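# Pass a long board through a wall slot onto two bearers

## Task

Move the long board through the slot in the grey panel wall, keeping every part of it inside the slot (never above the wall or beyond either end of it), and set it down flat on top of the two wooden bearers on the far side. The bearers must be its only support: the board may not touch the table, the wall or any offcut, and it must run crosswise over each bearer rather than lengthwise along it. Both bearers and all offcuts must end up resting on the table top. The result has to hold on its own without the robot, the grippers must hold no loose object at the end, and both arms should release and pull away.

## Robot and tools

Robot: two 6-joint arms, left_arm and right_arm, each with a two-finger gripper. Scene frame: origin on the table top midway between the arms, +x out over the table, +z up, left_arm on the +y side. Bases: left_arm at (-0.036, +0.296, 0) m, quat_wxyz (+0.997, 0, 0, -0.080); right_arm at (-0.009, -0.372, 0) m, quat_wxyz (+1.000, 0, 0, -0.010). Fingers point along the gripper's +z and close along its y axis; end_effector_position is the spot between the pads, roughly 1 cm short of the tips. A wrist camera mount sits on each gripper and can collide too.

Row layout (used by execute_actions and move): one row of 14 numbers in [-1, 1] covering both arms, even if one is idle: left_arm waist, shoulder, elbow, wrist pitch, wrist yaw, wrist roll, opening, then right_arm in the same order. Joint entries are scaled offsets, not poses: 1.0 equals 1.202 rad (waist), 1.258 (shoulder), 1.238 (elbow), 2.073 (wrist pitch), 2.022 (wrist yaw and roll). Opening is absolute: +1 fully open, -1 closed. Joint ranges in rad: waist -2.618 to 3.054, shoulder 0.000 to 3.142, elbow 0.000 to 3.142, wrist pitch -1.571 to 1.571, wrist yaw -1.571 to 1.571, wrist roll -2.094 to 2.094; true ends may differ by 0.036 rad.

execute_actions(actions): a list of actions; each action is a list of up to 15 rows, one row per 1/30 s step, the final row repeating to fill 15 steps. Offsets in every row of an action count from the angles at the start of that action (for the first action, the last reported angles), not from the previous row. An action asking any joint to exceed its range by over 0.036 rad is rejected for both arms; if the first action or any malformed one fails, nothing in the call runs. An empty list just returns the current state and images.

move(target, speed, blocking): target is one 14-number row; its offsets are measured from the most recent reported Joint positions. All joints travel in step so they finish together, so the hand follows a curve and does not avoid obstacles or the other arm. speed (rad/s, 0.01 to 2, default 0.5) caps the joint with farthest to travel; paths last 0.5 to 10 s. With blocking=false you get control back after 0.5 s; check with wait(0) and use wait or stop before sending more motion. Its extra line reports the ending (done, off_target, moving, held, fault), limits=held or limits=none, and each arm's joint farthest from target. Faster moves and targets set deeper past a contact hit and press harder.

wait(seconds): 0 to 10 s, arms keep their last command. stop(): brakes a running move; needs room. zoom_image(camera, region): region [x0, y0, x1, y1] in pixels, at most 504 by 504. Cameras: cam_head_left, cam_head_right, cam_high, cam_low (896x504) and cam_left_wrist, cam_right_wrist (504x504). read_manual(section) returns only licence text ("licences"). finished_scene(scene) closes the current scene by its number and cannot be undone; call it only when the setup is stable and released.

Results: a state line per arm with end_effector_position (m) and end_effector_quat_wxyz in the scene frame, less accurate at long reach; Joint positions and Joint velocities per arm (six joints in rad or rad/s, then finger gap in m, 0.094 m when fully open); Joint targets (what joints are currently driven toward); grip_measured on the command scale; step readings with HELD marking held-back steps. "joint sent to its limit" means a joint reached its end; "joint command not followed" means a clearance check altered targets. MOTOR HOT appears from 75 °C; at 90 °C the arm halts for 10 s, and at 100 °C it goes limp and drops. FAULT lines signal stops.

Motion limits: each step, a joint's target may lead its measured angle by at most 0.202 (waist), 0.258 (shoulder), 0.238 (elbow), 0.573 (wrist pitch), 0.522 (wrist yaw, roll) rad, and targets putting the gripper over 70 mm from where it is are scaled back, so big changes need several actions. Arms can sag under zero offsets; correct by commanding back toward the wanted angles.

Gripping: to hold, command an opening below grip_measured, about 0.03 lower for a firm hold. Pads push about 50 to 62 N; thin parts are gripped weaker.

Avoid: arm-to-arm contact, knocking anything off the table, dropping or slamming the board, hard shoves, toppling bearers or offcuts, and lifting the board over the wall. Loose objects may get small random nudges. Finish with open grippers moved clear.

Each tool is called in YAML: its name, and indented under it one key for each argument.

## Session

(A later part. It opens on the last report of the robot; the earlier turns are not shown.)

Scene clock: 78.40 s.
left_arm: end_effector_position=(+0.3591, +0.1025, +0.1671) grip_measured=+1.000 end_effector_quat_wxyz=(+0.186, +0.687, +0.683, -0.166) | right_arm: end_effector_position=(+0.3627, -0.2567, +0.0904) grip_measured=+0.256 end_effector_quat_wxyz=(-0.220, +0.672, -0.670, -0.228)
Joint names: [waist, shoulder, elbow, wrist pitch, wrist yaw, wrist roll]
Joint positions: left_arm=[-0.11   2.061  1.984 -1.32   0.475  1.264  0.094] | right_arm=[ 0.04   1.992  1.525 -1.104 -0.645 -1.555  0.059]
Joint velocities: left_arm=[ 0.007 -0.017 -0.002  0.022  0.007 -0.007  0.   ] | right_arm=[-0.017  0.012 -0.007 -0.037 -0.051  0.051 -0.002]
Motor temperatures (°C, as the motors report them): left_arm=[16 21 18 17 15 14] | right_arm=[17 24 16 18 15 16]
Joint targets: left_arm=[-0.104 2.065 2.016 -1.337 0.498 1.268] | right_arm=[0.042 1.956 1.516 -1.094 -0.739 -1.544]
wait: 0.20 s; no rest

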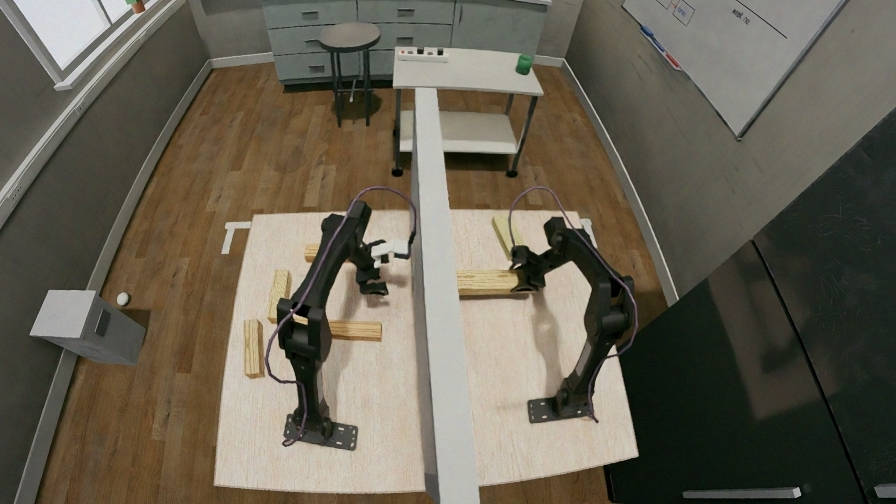

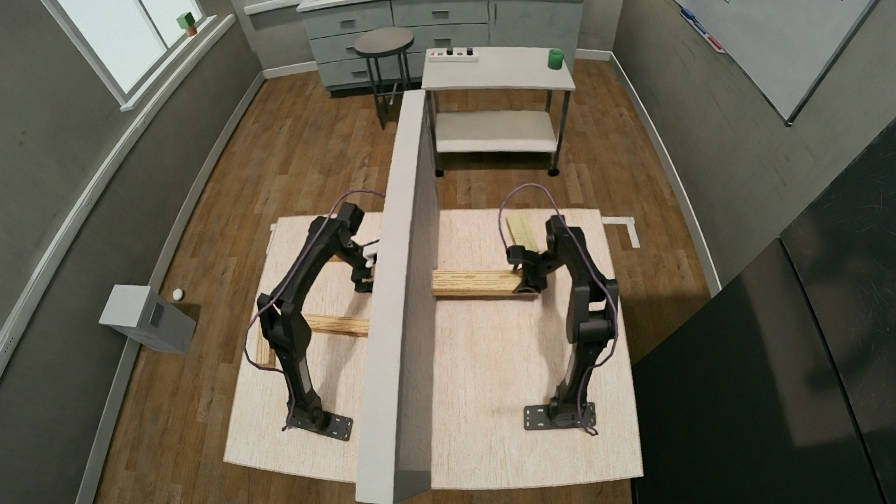

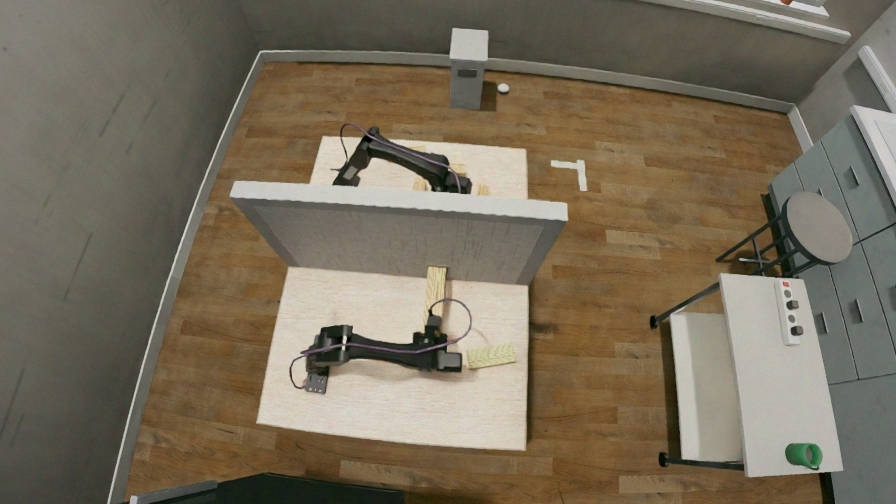

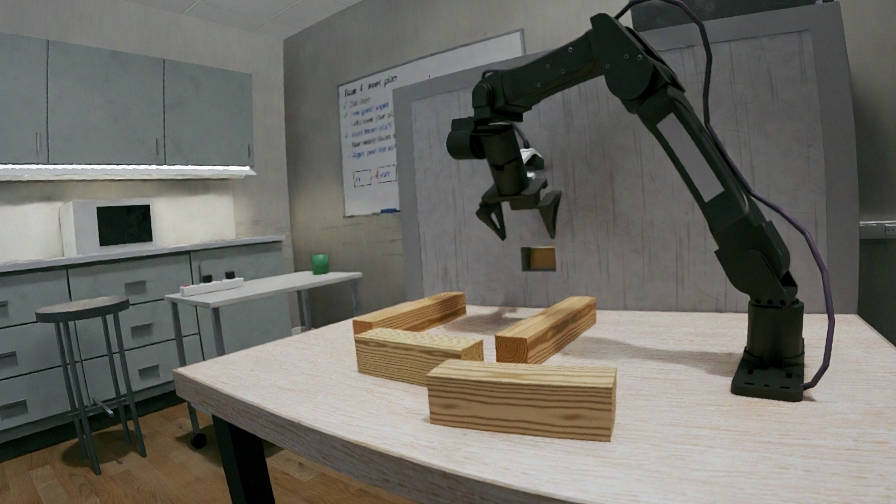

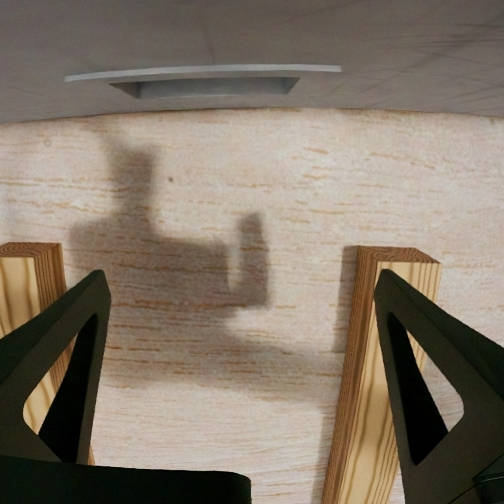

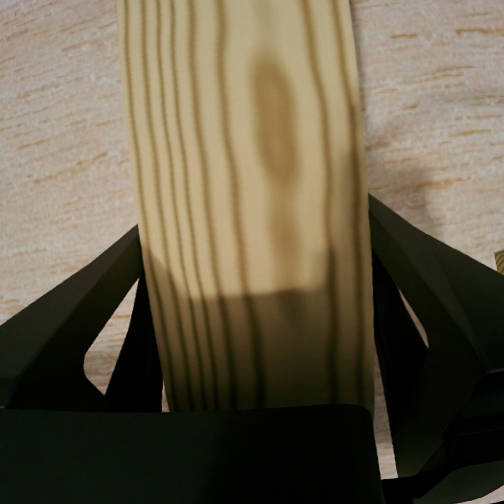

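execute_actions:
  actions:
    - [[0.005,0.003,0.026,-0.008,0.011,0.002,1.0, 0.0078,-0.0299,-0.0088,0.0095,-0.0452,0.0121,0.12],[0.005,0.003,0.026,-0.008,0.011,0.002,1.0, 0.0138,-0.0312,-0.0103,0.0141,-0.0439,0.0187,0.12],[0.005,0.003,0.026,-0.008,0.011,0.002,1.0, 0.0199,-0.0325,-0.0118,0.0188,-0.0426,0.0254,0.12],[0.005,0.003,0.026,-0.008,0.011,0.002,1.0, 0.0259,-0.0338,-0.0133,0.0235,-0.0413,0.032,0.12],[0.005,0.003,0.026,-0.008,0.011,0.002,1.0, 0.032,-0.0351,-0.0149,0.0282,-0.04,0.0387,0.12],[0.005,0.003,0.026,-0.008,0.011,0.002,1.0, 0.038,-0.0364,-0.0164,0.0328,-0.0387,0.0454,0.12],[0.005,0.003,0.026,-0.008,0.011,0.002,1.0, 0.0441,-0.0377,-0.0179,0.0375,-0.0374,0.052,0.12],[0.005,0.003,0.026,-0.008,0.011,0.002,1.0, 0.0501,-0.039,-0.0194,0.0422,-0.0361,0.0587,0.12],[0.005,0.003,0.026,-0.008,0.011,0.002,1.0, 0.0562,-0.039,-0.0194,0.0468,-0.0361,0.0653,0.12],[0.005,0.003,0.026,-0.008,0.011,0.002,1.0, 0.0622,-0.039,-0.0194,0.0515,-0.0361,0.072,0.12],[0.005,0.003,0.026,-0.008,0.011,0.002,1.0, 0.0683,-0.039,-0.0194,0.0515,-0.0361,0.072,0.12],[0.005,0.003,0.026,-0.008,0.011,0.002,1.0, 0.0743,-0.039,-0.0194,0.0515,-0.0361,0.072,0.12],[0.005,0.003,0.026,-0.008,0.011,0.002,1.0, 0.0804,-0.039,-0.0194,0.0515,-0.0361,0.072,0.12],[0.005,0.003,0.026,-0.008,0.011,0.002,1.0, 0.0864,-0.039,-0.0194,0.0515,-0.0361,0.072,0.12]]

wait:
  seconds: 0.25

zoom_image:
  camera: "cam_low"
  region: [460, 220, 620, 320]

zoom_image:
  camera: "cam_high"
  region: [340, 240, 540, 390]

Scene clock: 79.73 s.
left_arm: end_effector_position=(+0.3591, +0.1025, +0.1671) grip_measured=+1.000 end_effector_quat_wxyz=(+0.186, +0.687, +0.683, -0.166) | right_arm: end_effector_position=(+0.3644, -0.2229, +0.0893) grip_measured=+0.256 end_effector_quat_wxyz=(-0.221, +0.669, -0.673, -0.225)
Joint names: [waist, shoulder, elbow, wrist pitch, wrist yaw, wrist roll]
Joint positions: left_arm=[-0.11   2.061  1.984 -1.32   0.475  1.264  0.094] | right_arm=[ 0.131  1.984  1.51  -1.021 -0.638 -1.43   0.059]
Joint velocities: left_arm=[ 0.007  0.007  0.002 -0.037  0.007  0.037  0.   ] | right_arm=[ 0.173  0.012  0.007  0.007 -0.007  0.154  0.001]
Motor temperatures (°C, as the motors report them): left_arm=[16 21 18 17 15 14] | right_arm=[17 25 16 18 15 16]
Joint targets: left_arm=[-0.104 2.065 2.016 -1.337 0.498 1.268] | right_arm=[0.144 1.943 1.501 -0.997 -0.718 -1.409]
Step readings (joint positions):
0: left_arm=[-0.110 2.061 1.984 -1.320 0.475 1.264] | right_arm=[0.040 1.992 1.525 -1.101 -0.645 -1.550]
1: left_arm=[-0.110 2.061 1.984 -1.320 0.475 1.264] | right_arm=[0.040 1.992 1.525 -1.101 -0.645 -1.548]
2: left_arm=[-0.110 2.061 1.984 -1.320 0.475 1.264] | right_arm=[0.041 1.992 1.525 -1.098 -0.645 -1.543]
4: left_arm=[-0.110 2.061 1.984 -1.320 0.475 1.264] | right_arm=[0.046 1.992 1.525 -1.089 -0.644 -1.529]
8: left_arm=[-0.110 2.061 1.984 -1.320 0.475 1.264] | right_arm=[0.074 1.989 1.519 -1.056 -0.641 -1.488]
15: Joint positions above

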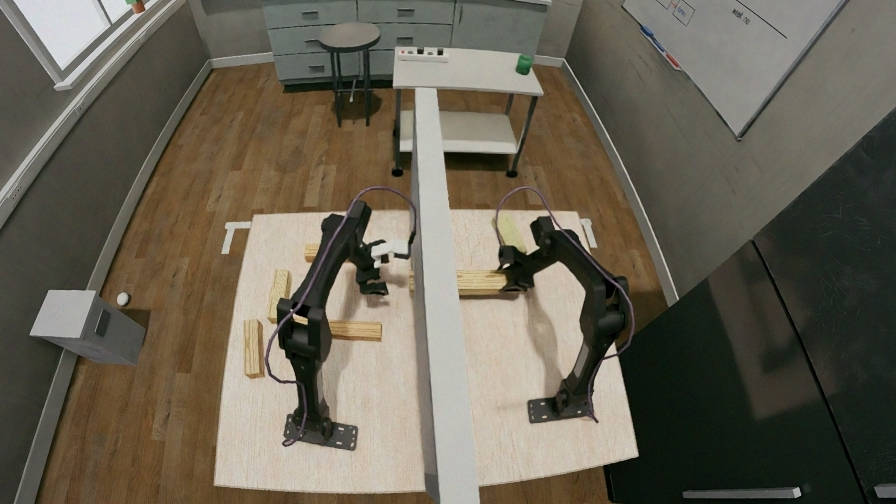

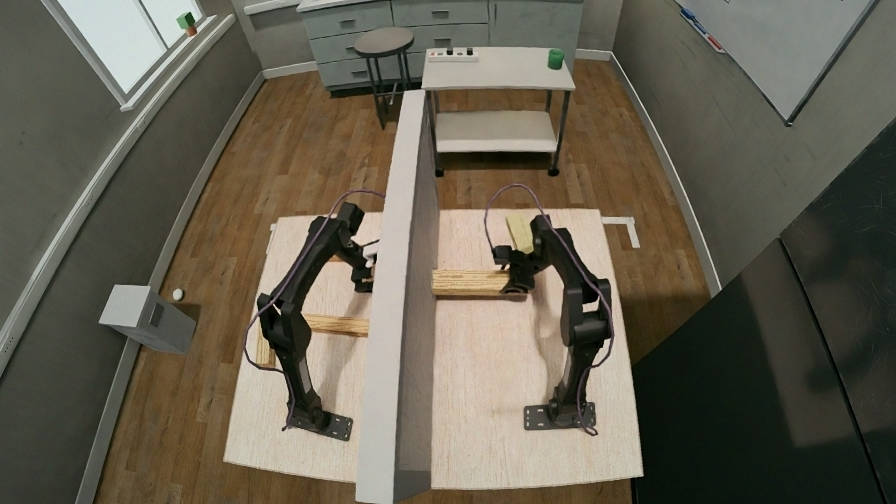

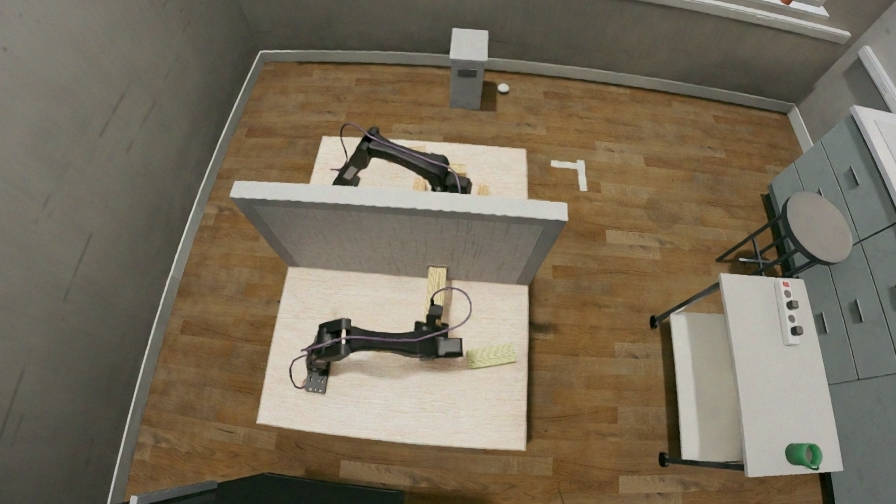

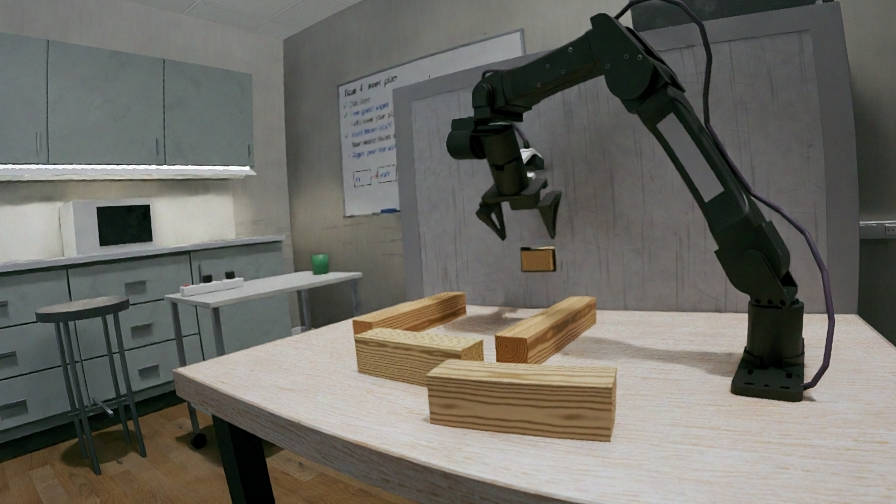

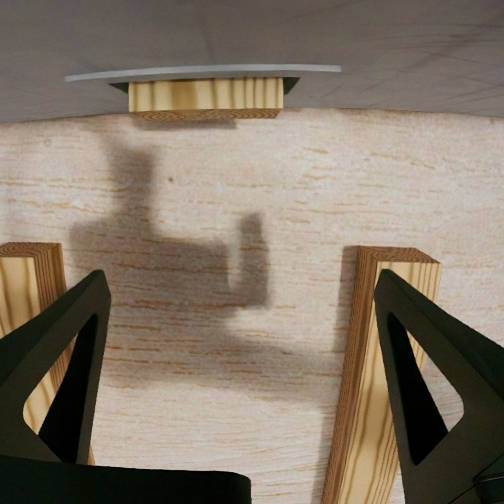

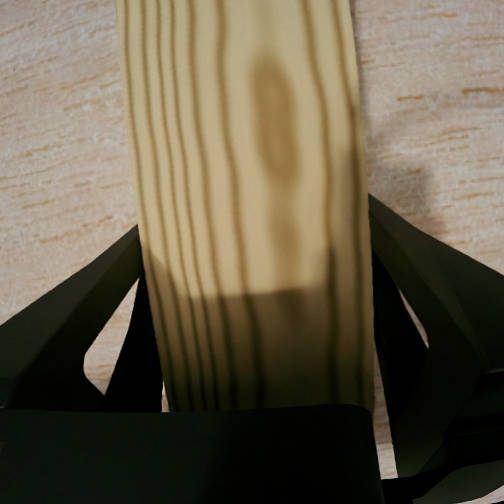

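Scene clock: 80.00 s.
left_arm: end_effector_position=(+0.3591, +0.1025, +0.1671) grip_measured=+1.000 end_effector_quat_wxyz=(+0.186, +0.687, +0.683, -0.166) | right_arm: end_effector_position=(+0.3641, -0.2189, +0.0894) grip_measured=+0.256 end_effector_quat_wxyz=(-0.220, +0.669, -0.673, -0.226)
Joint names: [waist, shoulder, elbow, wrist pitch, wrist yaw, wrist roll]
Joint positions: left_arm=[-0.11   2.061  1.984 -1.32   0.475  1.264  0.094] | right_arm=[ 0.141  1.984  1.51  -1.015 -0.638 -1.418  0.059]
Joint velocities: left_arm=[ 0.002 -0.012 -0.007  0.007 -0.007  0.066  0.   ] | right_arm=[-0.012 -0.002  0.007 -0.007  0.037  0.022  0.   ]
Motor temperatures (°C, as the motors report them): left_arm=[16 21 18 17 15 14] | right_arm=[17 25 16 18 15 16]
Joint targets: left_arm=[-0.104 2.065 2.016 -1.337 0.498 1.268] | right_arm=[0.144 1.943 1.501 -0.997 -0.718 -1.410]
wait: 0.27 s; no rest

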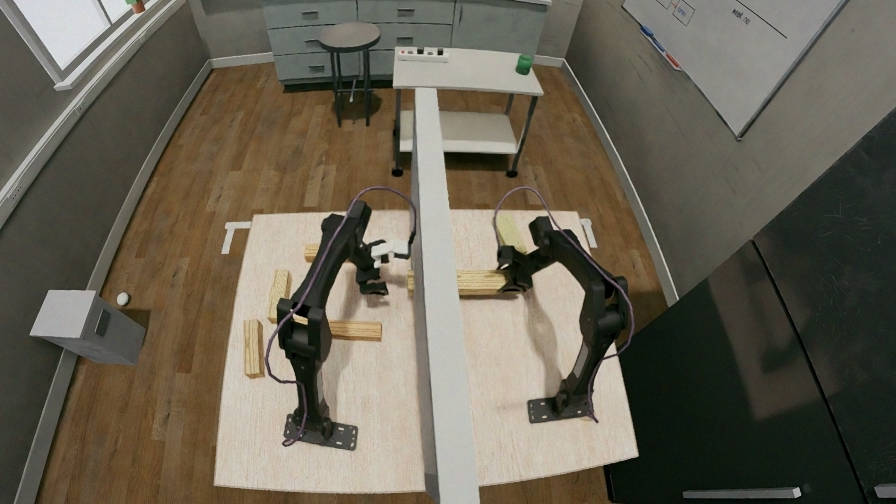

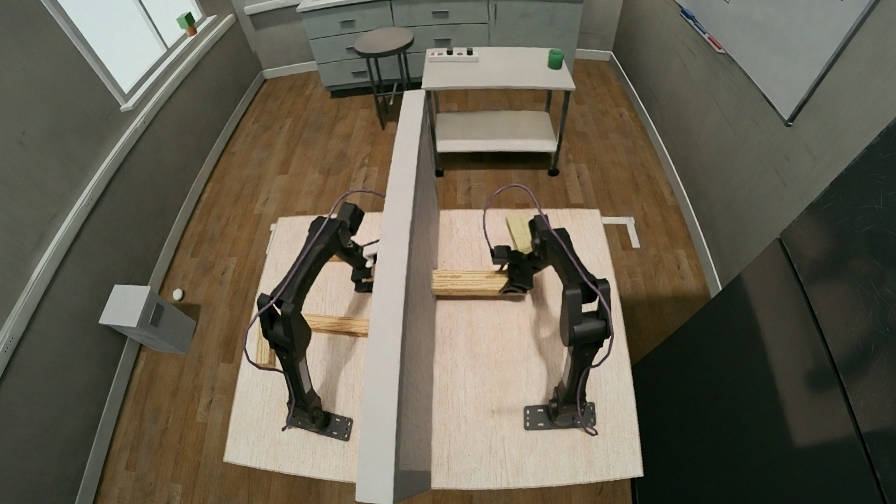

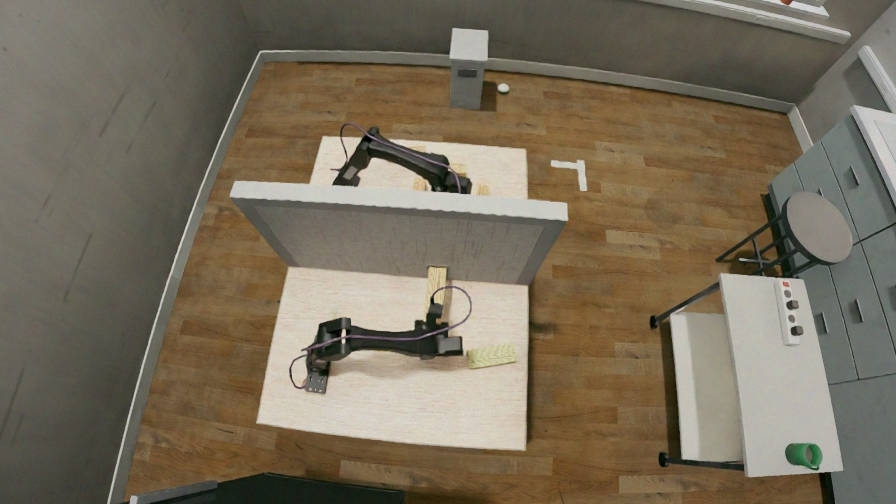

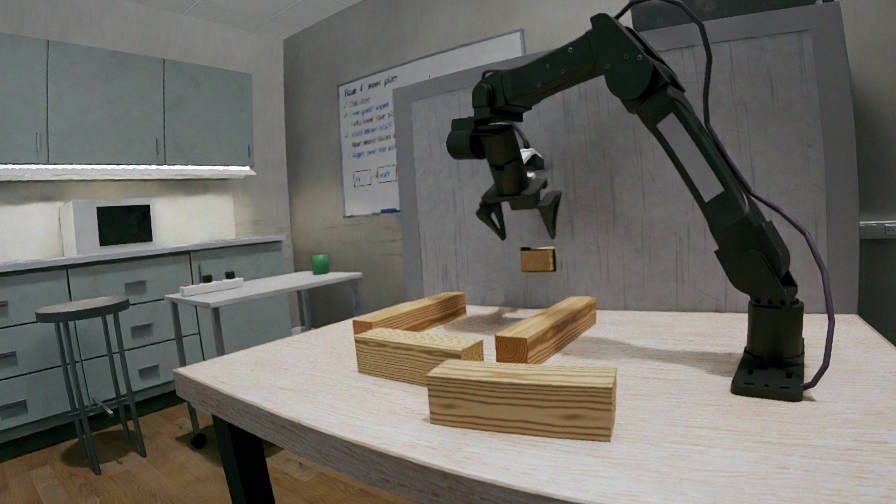

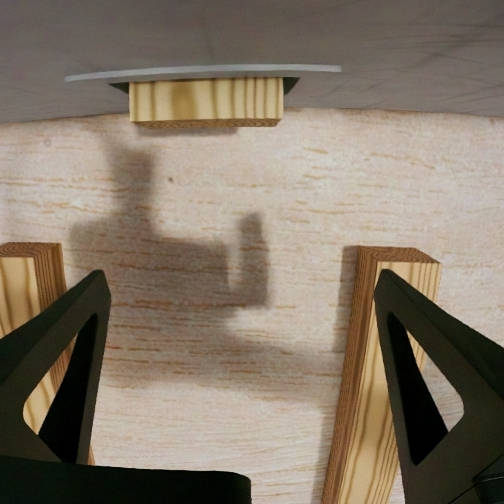

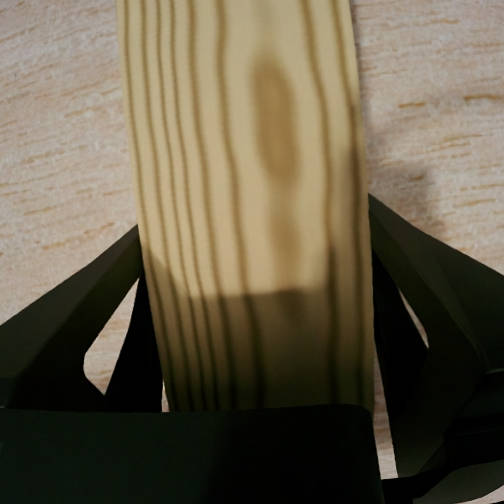

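Region (460, 220, 620, 320) of cam_low's 896x504 image, scaled by 3.150, with more detail than that image has; it fills the top 315 rows of this view, and the rest is white.

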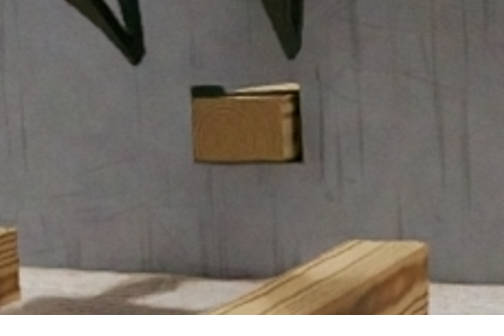

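Region (340, 240, 540, 390) of cam_high's 896x504 image, scaled by 2.520, with more detail than that image has; it fills the top 378 rows of this view, and the rest is white.

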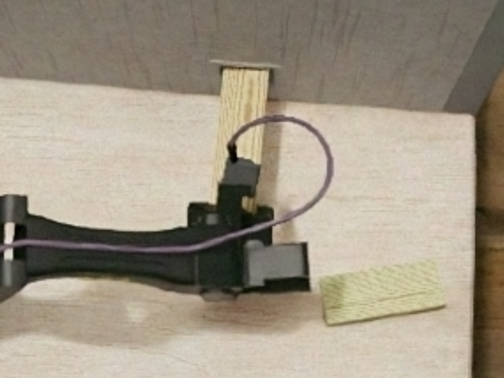

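execute_actions:
  actions: []

Scene clock: 80.53 s.
left_arm: end_effector_position=(+0.3591, +0.1025, +0.1671) grip_measured=+1.000 end_effector_quat_wxyz=(+0.186, +0.687, +0.683, -0.166) | right_arm: end_effector_position=(+0.3644, -0.2189, +0.0893) grip_measured=+0.256 end_effector_quat_wxyz=(-0.220, +0.668, -0.674, -0.226)
Joint names: [waist, shoulder, elbow, wrist pitch, wrist yaw, wrist roll]
Joint positions: left_arm=[-0.11   2.061  1.984 -1.32   0.475  1.264  0.094] | right_arm=[ 0.141  1.984  1.51  -1.014 -0.637 -1.414  0.059]
Joint velocities: left_arm=[-0.012 -0.002  0.017 -0.022 -0.022 -0.007  0.   ] | right_arm=[-0.012 -0.007  0.007 -0.007  0.022 -0.037 -0.002]
Motor temperatures (°C, as the motors report them): left_arm=[16 21 18 17 15 14] | right_arm=[17 25 16 17 15 16]
Joint targets: left_arm=[-0.104 2.065 2.016 -1.337 0.498 1.268] | right_arm=[0.144 1.943 1.501 -0.997 -0.718 -1.409]

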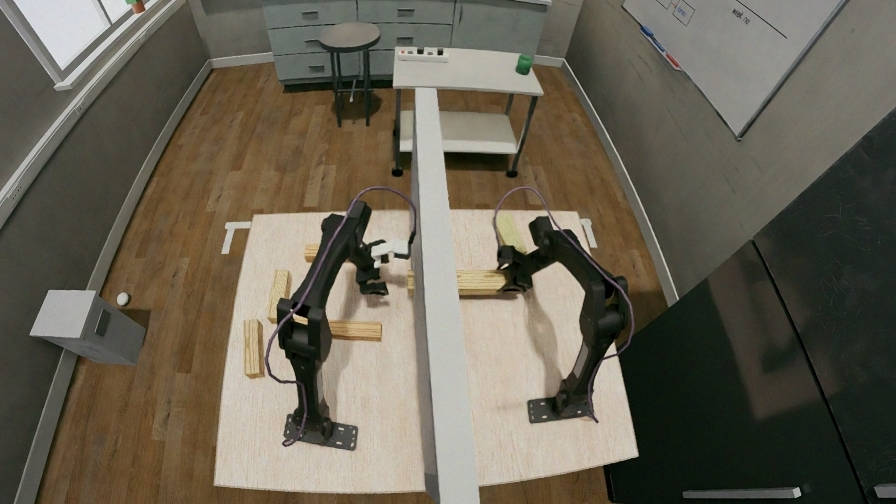

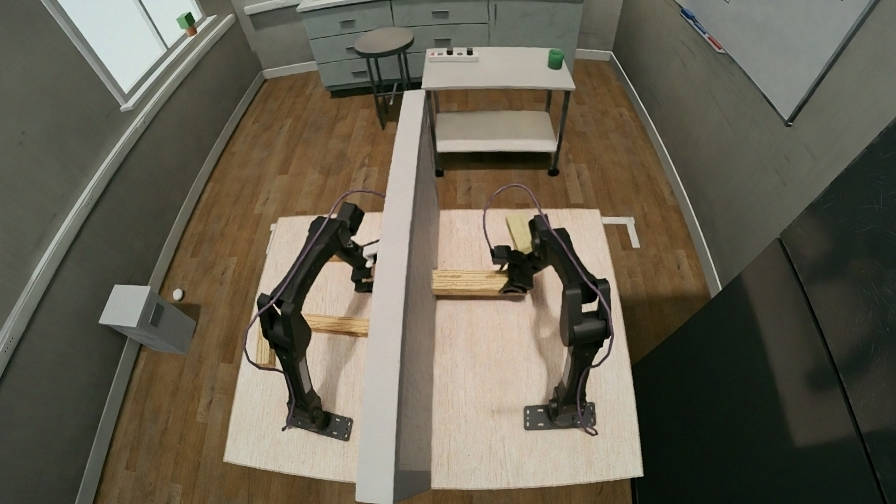

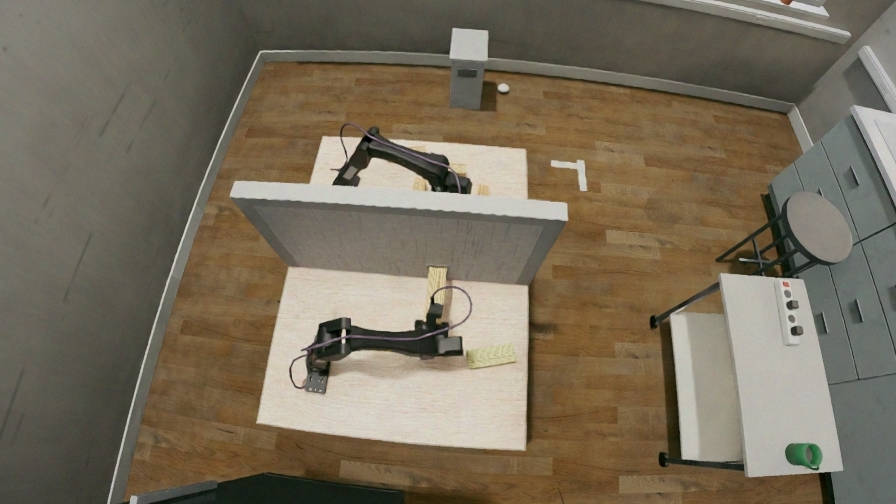

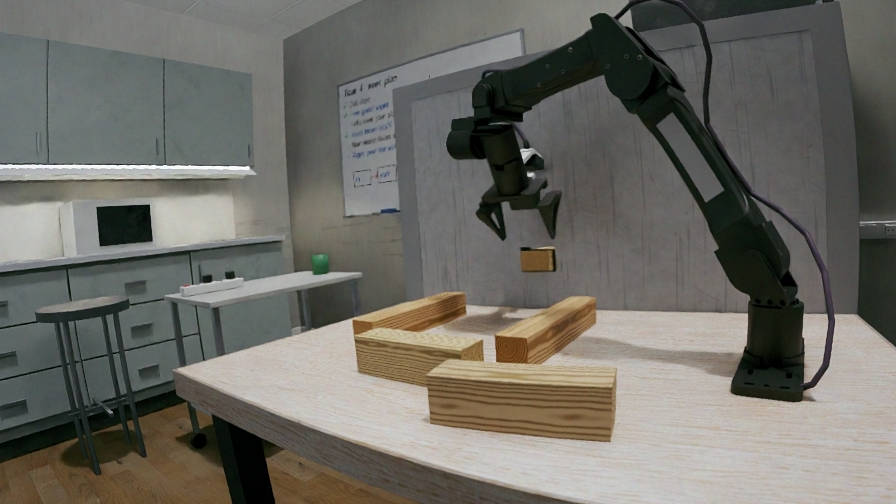

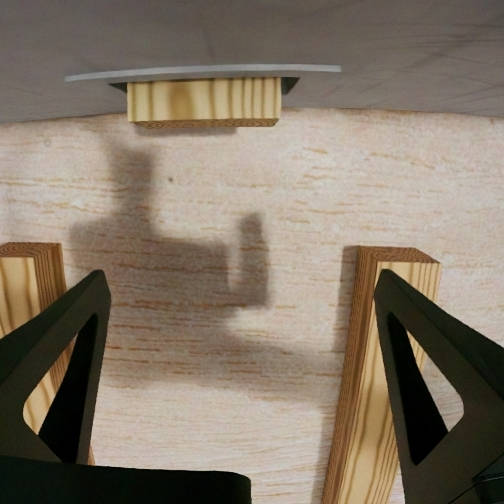

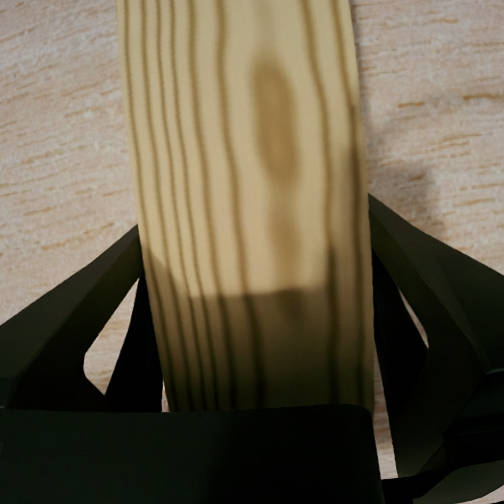

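execute_actions:
  actions:
    - [[0.005,0.003,0.026,-0.008,0.011,0.002,1.0,0.0086,-0.0319,-0.0027,0.0120,-0.0392,0.0086,0.12],[0.005,0.003,0.026,-0.008,0.011,0.002,1.0,0.0148,-0.0312,0.0020,0.0159,-0.0382,0.0147,0.12],[0.005,0.003,0.026,-0.008,0.011,0.002,1.0,0.0209,-0.0305,0.0067,0.0197,-0.0373,0.0208,0.12],[0.005,0.003,0.026,-0.008,0.011,0.002,1.0,0.0271,-0.0298,0.0113,0.0236,-0.0363,0.0269,0.12],[0.005,0.003,0.026,-0.008,0.011,0.002,1.0,0.0332,-0.0291,0.0160,0.0274,-0.0354,0.0331,0.12],[0.005,0.003,0.026,-0.008,0.011,0.002,1.0,0.0394,-0.0284,0.0206,0.0312,-0.0344,0.0392,0.12],[0.005,0.003,0.026,-0.008,0.011,0.002,1.0,0.0455,-0.0277,0.0253,0.0351,-0.0335,0.0453,0.12],[0.005,0.003,0.026,-0.008,0.011,0.002,1.0,0.0516,-0.0270,0.0299,0.0389,-0.0325,0.0514,0.12],[0.005,0.003,0.026,-0.008,0.011,0.002,1.0,0.0578,-0.0270,0.0299,0.0428,-0.0325,0.0575,0.12],[0.005,0.003,0.026,-0.008,0.011,0.002,1.0,0.0639,-0.0270,0.0299,0.0466,-0.0325,0.0636,0.12],[0.005,0.003,0.026,-0.008,0.011,0.002,1.0,0.0701,-0.0270,0.0299,0.0466,-0.0325,0.0636,0.12],[0.005,0.003,0.026,-0.008,0.011,0.002,1.0,0.0762,-0.0270,0.0299,0.0466,-0.0325,0.0636,0.12],[0.005,0.003,0.026,-0.008,0.011,0.002,1.0,0.0824,-0.0270,0.0299,0.0466,-0.0325,0.0636,0.12],[0.005,0.003,0.026,-0.008,0.011,0.002,1.0,0.0885,-0.0270,0.0299,0.0466,-0.0325,0.0636,0.12],[0.005,0.003,0.026,-0.008,0.011,0.002,1.0,0.0885,-0.0270,0.0299,0.0466,-0.0325,0.0636,0.12]]

wait:
  seconds: 0.25

Scene clock: 81.80 s.
left_arm: end_effector_position=(+0.3591, +0.1025, +0.1671) grip_measured=+1.000 end_effector_quat_wxyz=(+0.186, +0.687, +0.683, -0.166) | right_arm: end_effector_position=(+0.3628, -0.1834, +0.0898) grip_measured=+0.256 end_effector_quat_wxyz=(-0.220, +0.670, -0.672, -0.225)
Joint names: [waist, shoulder, elbow, wrist pitch, wrist yaw, wrist roll]
Joint positions: left_arm=[-0.11   2.061  1.984 -1.32   0.475  1.264  0.094] | right_arm=[ 0.234  1.984  1.51  -0.948 -0.626 -1.306  0.059]
Joint velocities: left_arm=[-0.002 -0.017 -0.012 -0.081 -0.037  0.007  0.   ] | right_arm=[ 0.193 -0.002 -0.017  0.037 -0.007  0.066 -0.001]
Motor temperatures (°C, as the motors report them): left_arm=[16 21 18 17 15 14] | right_arm=[17 25 16 17 15 16]
Joint targets: left_arm=[-0.104 2.065 2.016 -1.337 0.498 1.268] | right_arm=[0.248 1.950 1.547 -0.917 -0.703 -1.286]
Step readings (joint positions):
0: left_arm=[-0.110 2.061 1.984 -1.320 0.475 1.264] | right_arm=[0.141 1.984 1.510 -1.014 -0.637 -1.414]
1: left_arm=[-0.110 2.061 1.984 -1.320 0.475 1.264] | right_arm=[0.141 1.984 1.510 -1.014 -0.637 -1.413]
2: left_arm=[-0.110 2.061 1.984 -1.320 0.475 1.264] | right_arm=[0.142 1.984 1.510 -1.012 -0.637 -1.409]
4: left_arm=[-0.110 2.061 1.984 -1.320 0.475 1.264] | right_arm=[0.148 1.984 1.510 -1.004 -0.633 -1.396]
8: left_arm=[-0.110 2.061 1.984 -1.320 0.475 1.264] | right_arm=[0.177 1.984 1.510 -0.980 -0.628 -1.358]
15: Joint positions above

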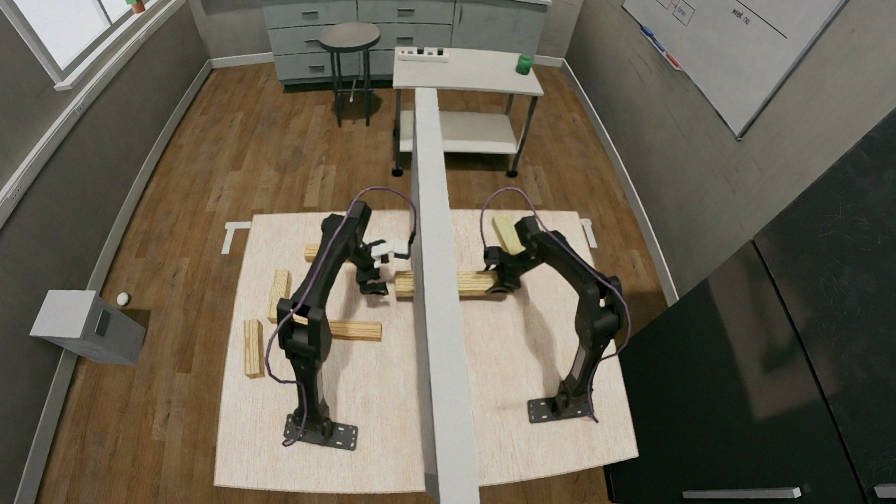

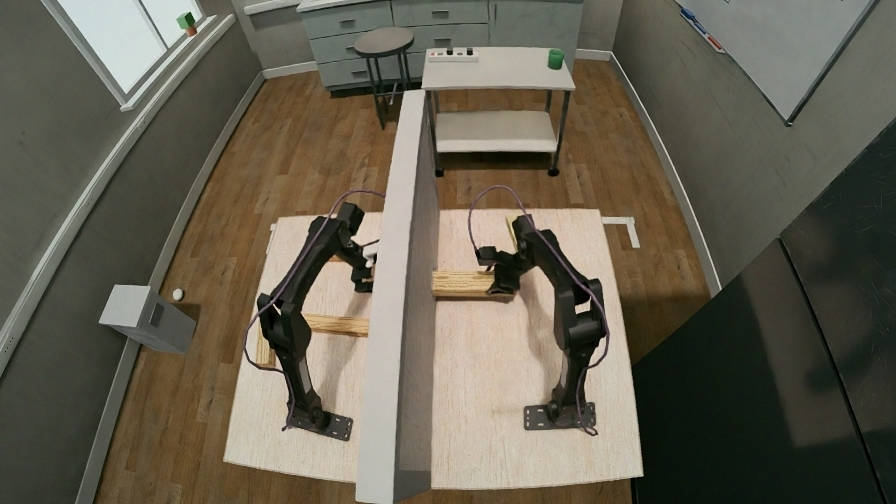

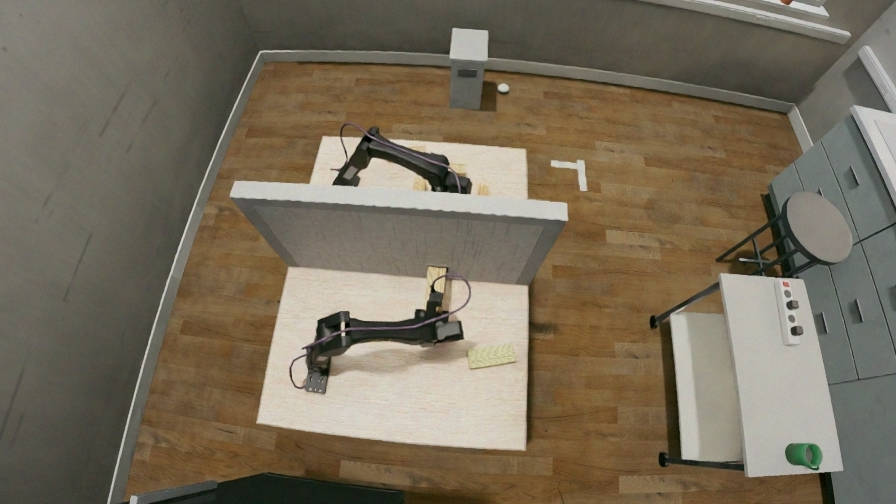

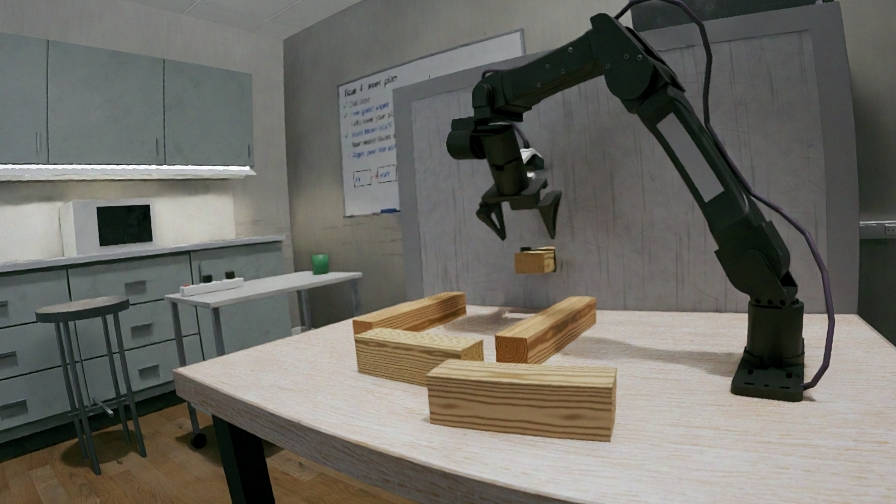

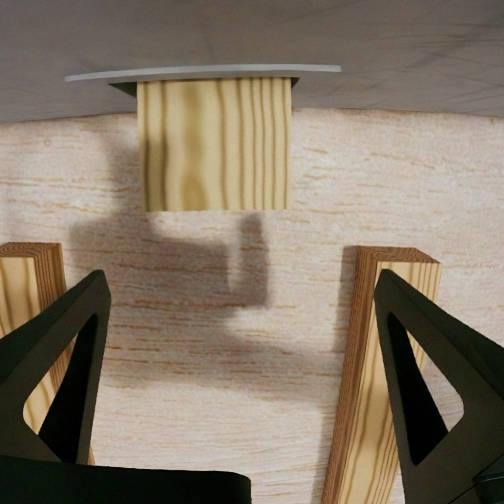

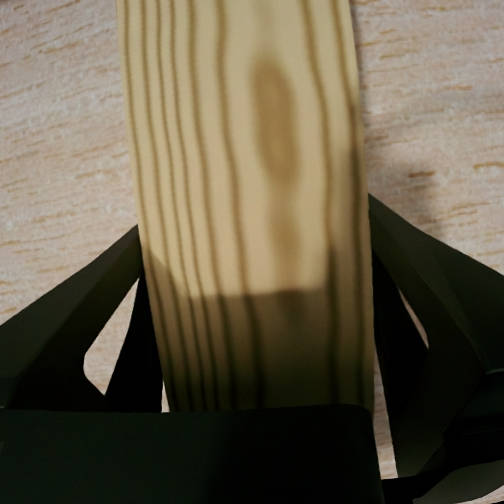

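Scene clock: 82.07 s.
left_arm: end_effector_position=(+0.3591, +0.1025, +0.1671) grip_measured=+1.000 end_effector_quat_wxyz=(+0.186, +0.687, +0.683, -0.166) | right_arm: end_effector_position=(+0.3616, -0.1793, +0.0899) grip_measured=+0.256 end_effector_quat_wxyz=(-0.219, +0.670, -0.672, -0.227)
Joint names: [waist, shoulder, elbow, wrist pitch, wrist yaw, wrist roll]
Joint positions: left_arm=[-0.11   2.061  1.984 -1.32   0.475  1.264  0.094] | right_arm=[ 0.245  1.984  1.51  -0.944 -0.625 -1.294  0.059]
Joint velocities: left_arm=[-0.012 -0.007 -0.012  0.037  0.007  0.022  0.   ] | right_arm=[ 0.012  0.002  0.012 -0.007  0.037 -0.022 -0.   ]
Motor temperatures (°C, as the motors report them): left_arm=[16 21 18 17 15 14] | right_arm=[17 25 16 17 15 16]
Joint targets: left_arm=[-0.104 2.065 2.016 -1.337 0.498 1.268] | right_arm=[0.248 1.950 1.547 -0.918 -0.703 -1.286]
wait: 0.27 s; no rest

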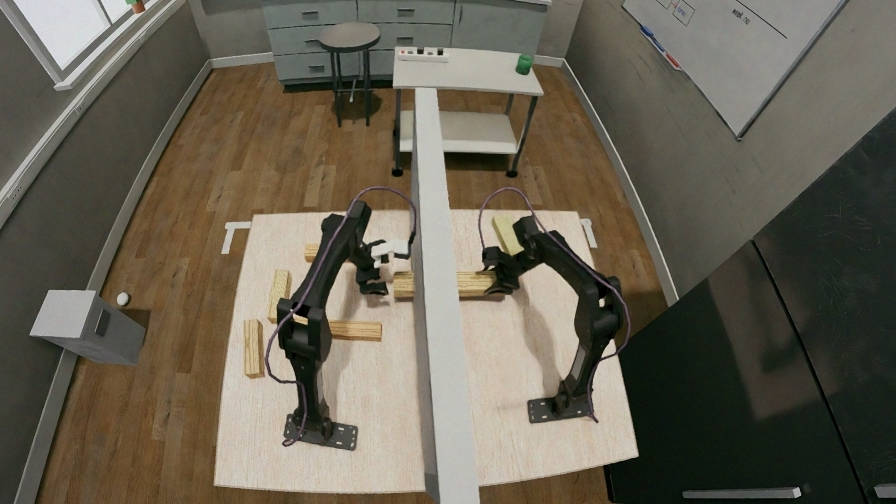

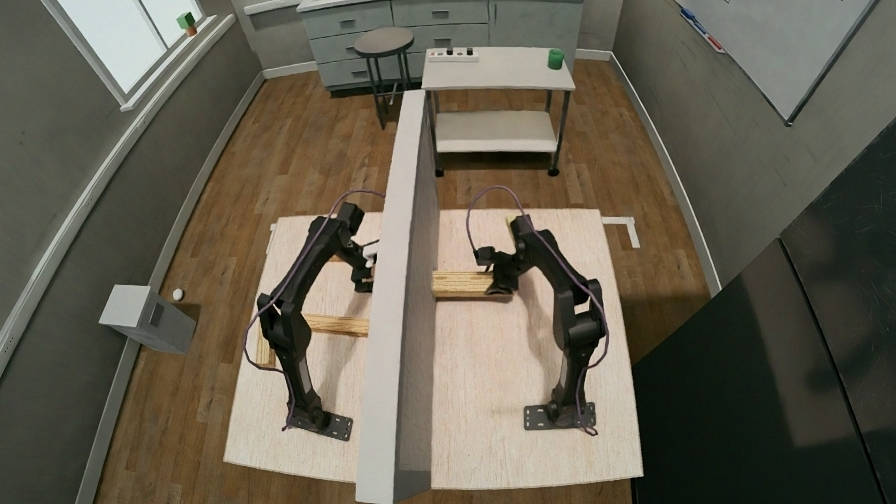

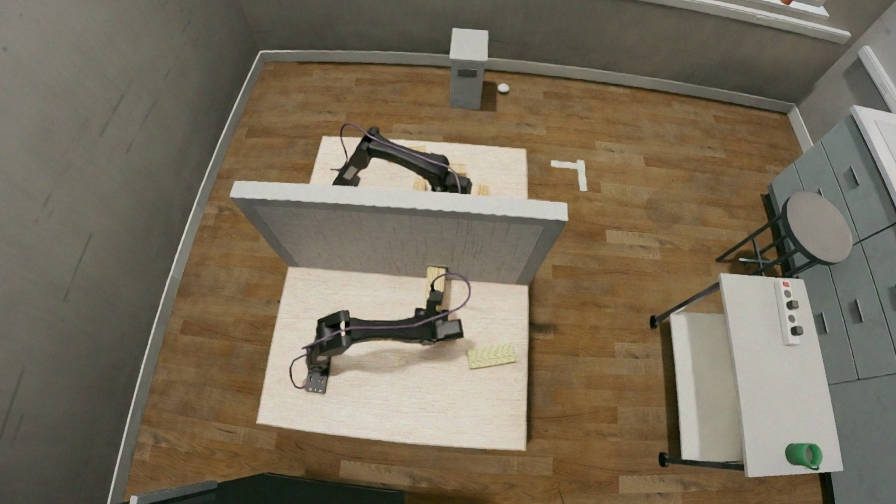

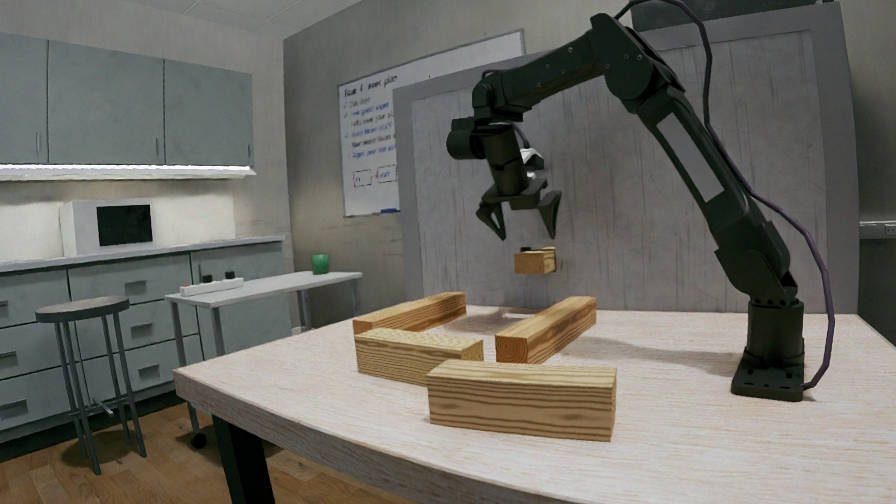

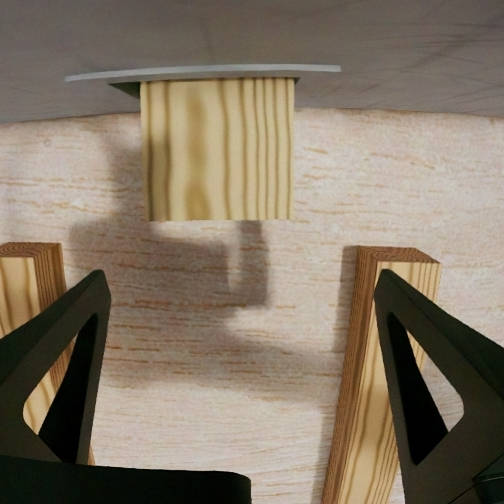

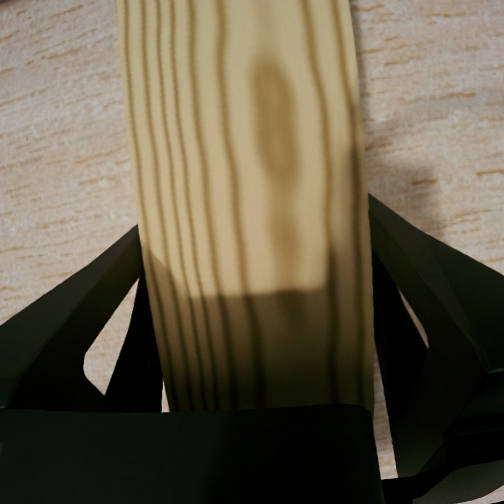

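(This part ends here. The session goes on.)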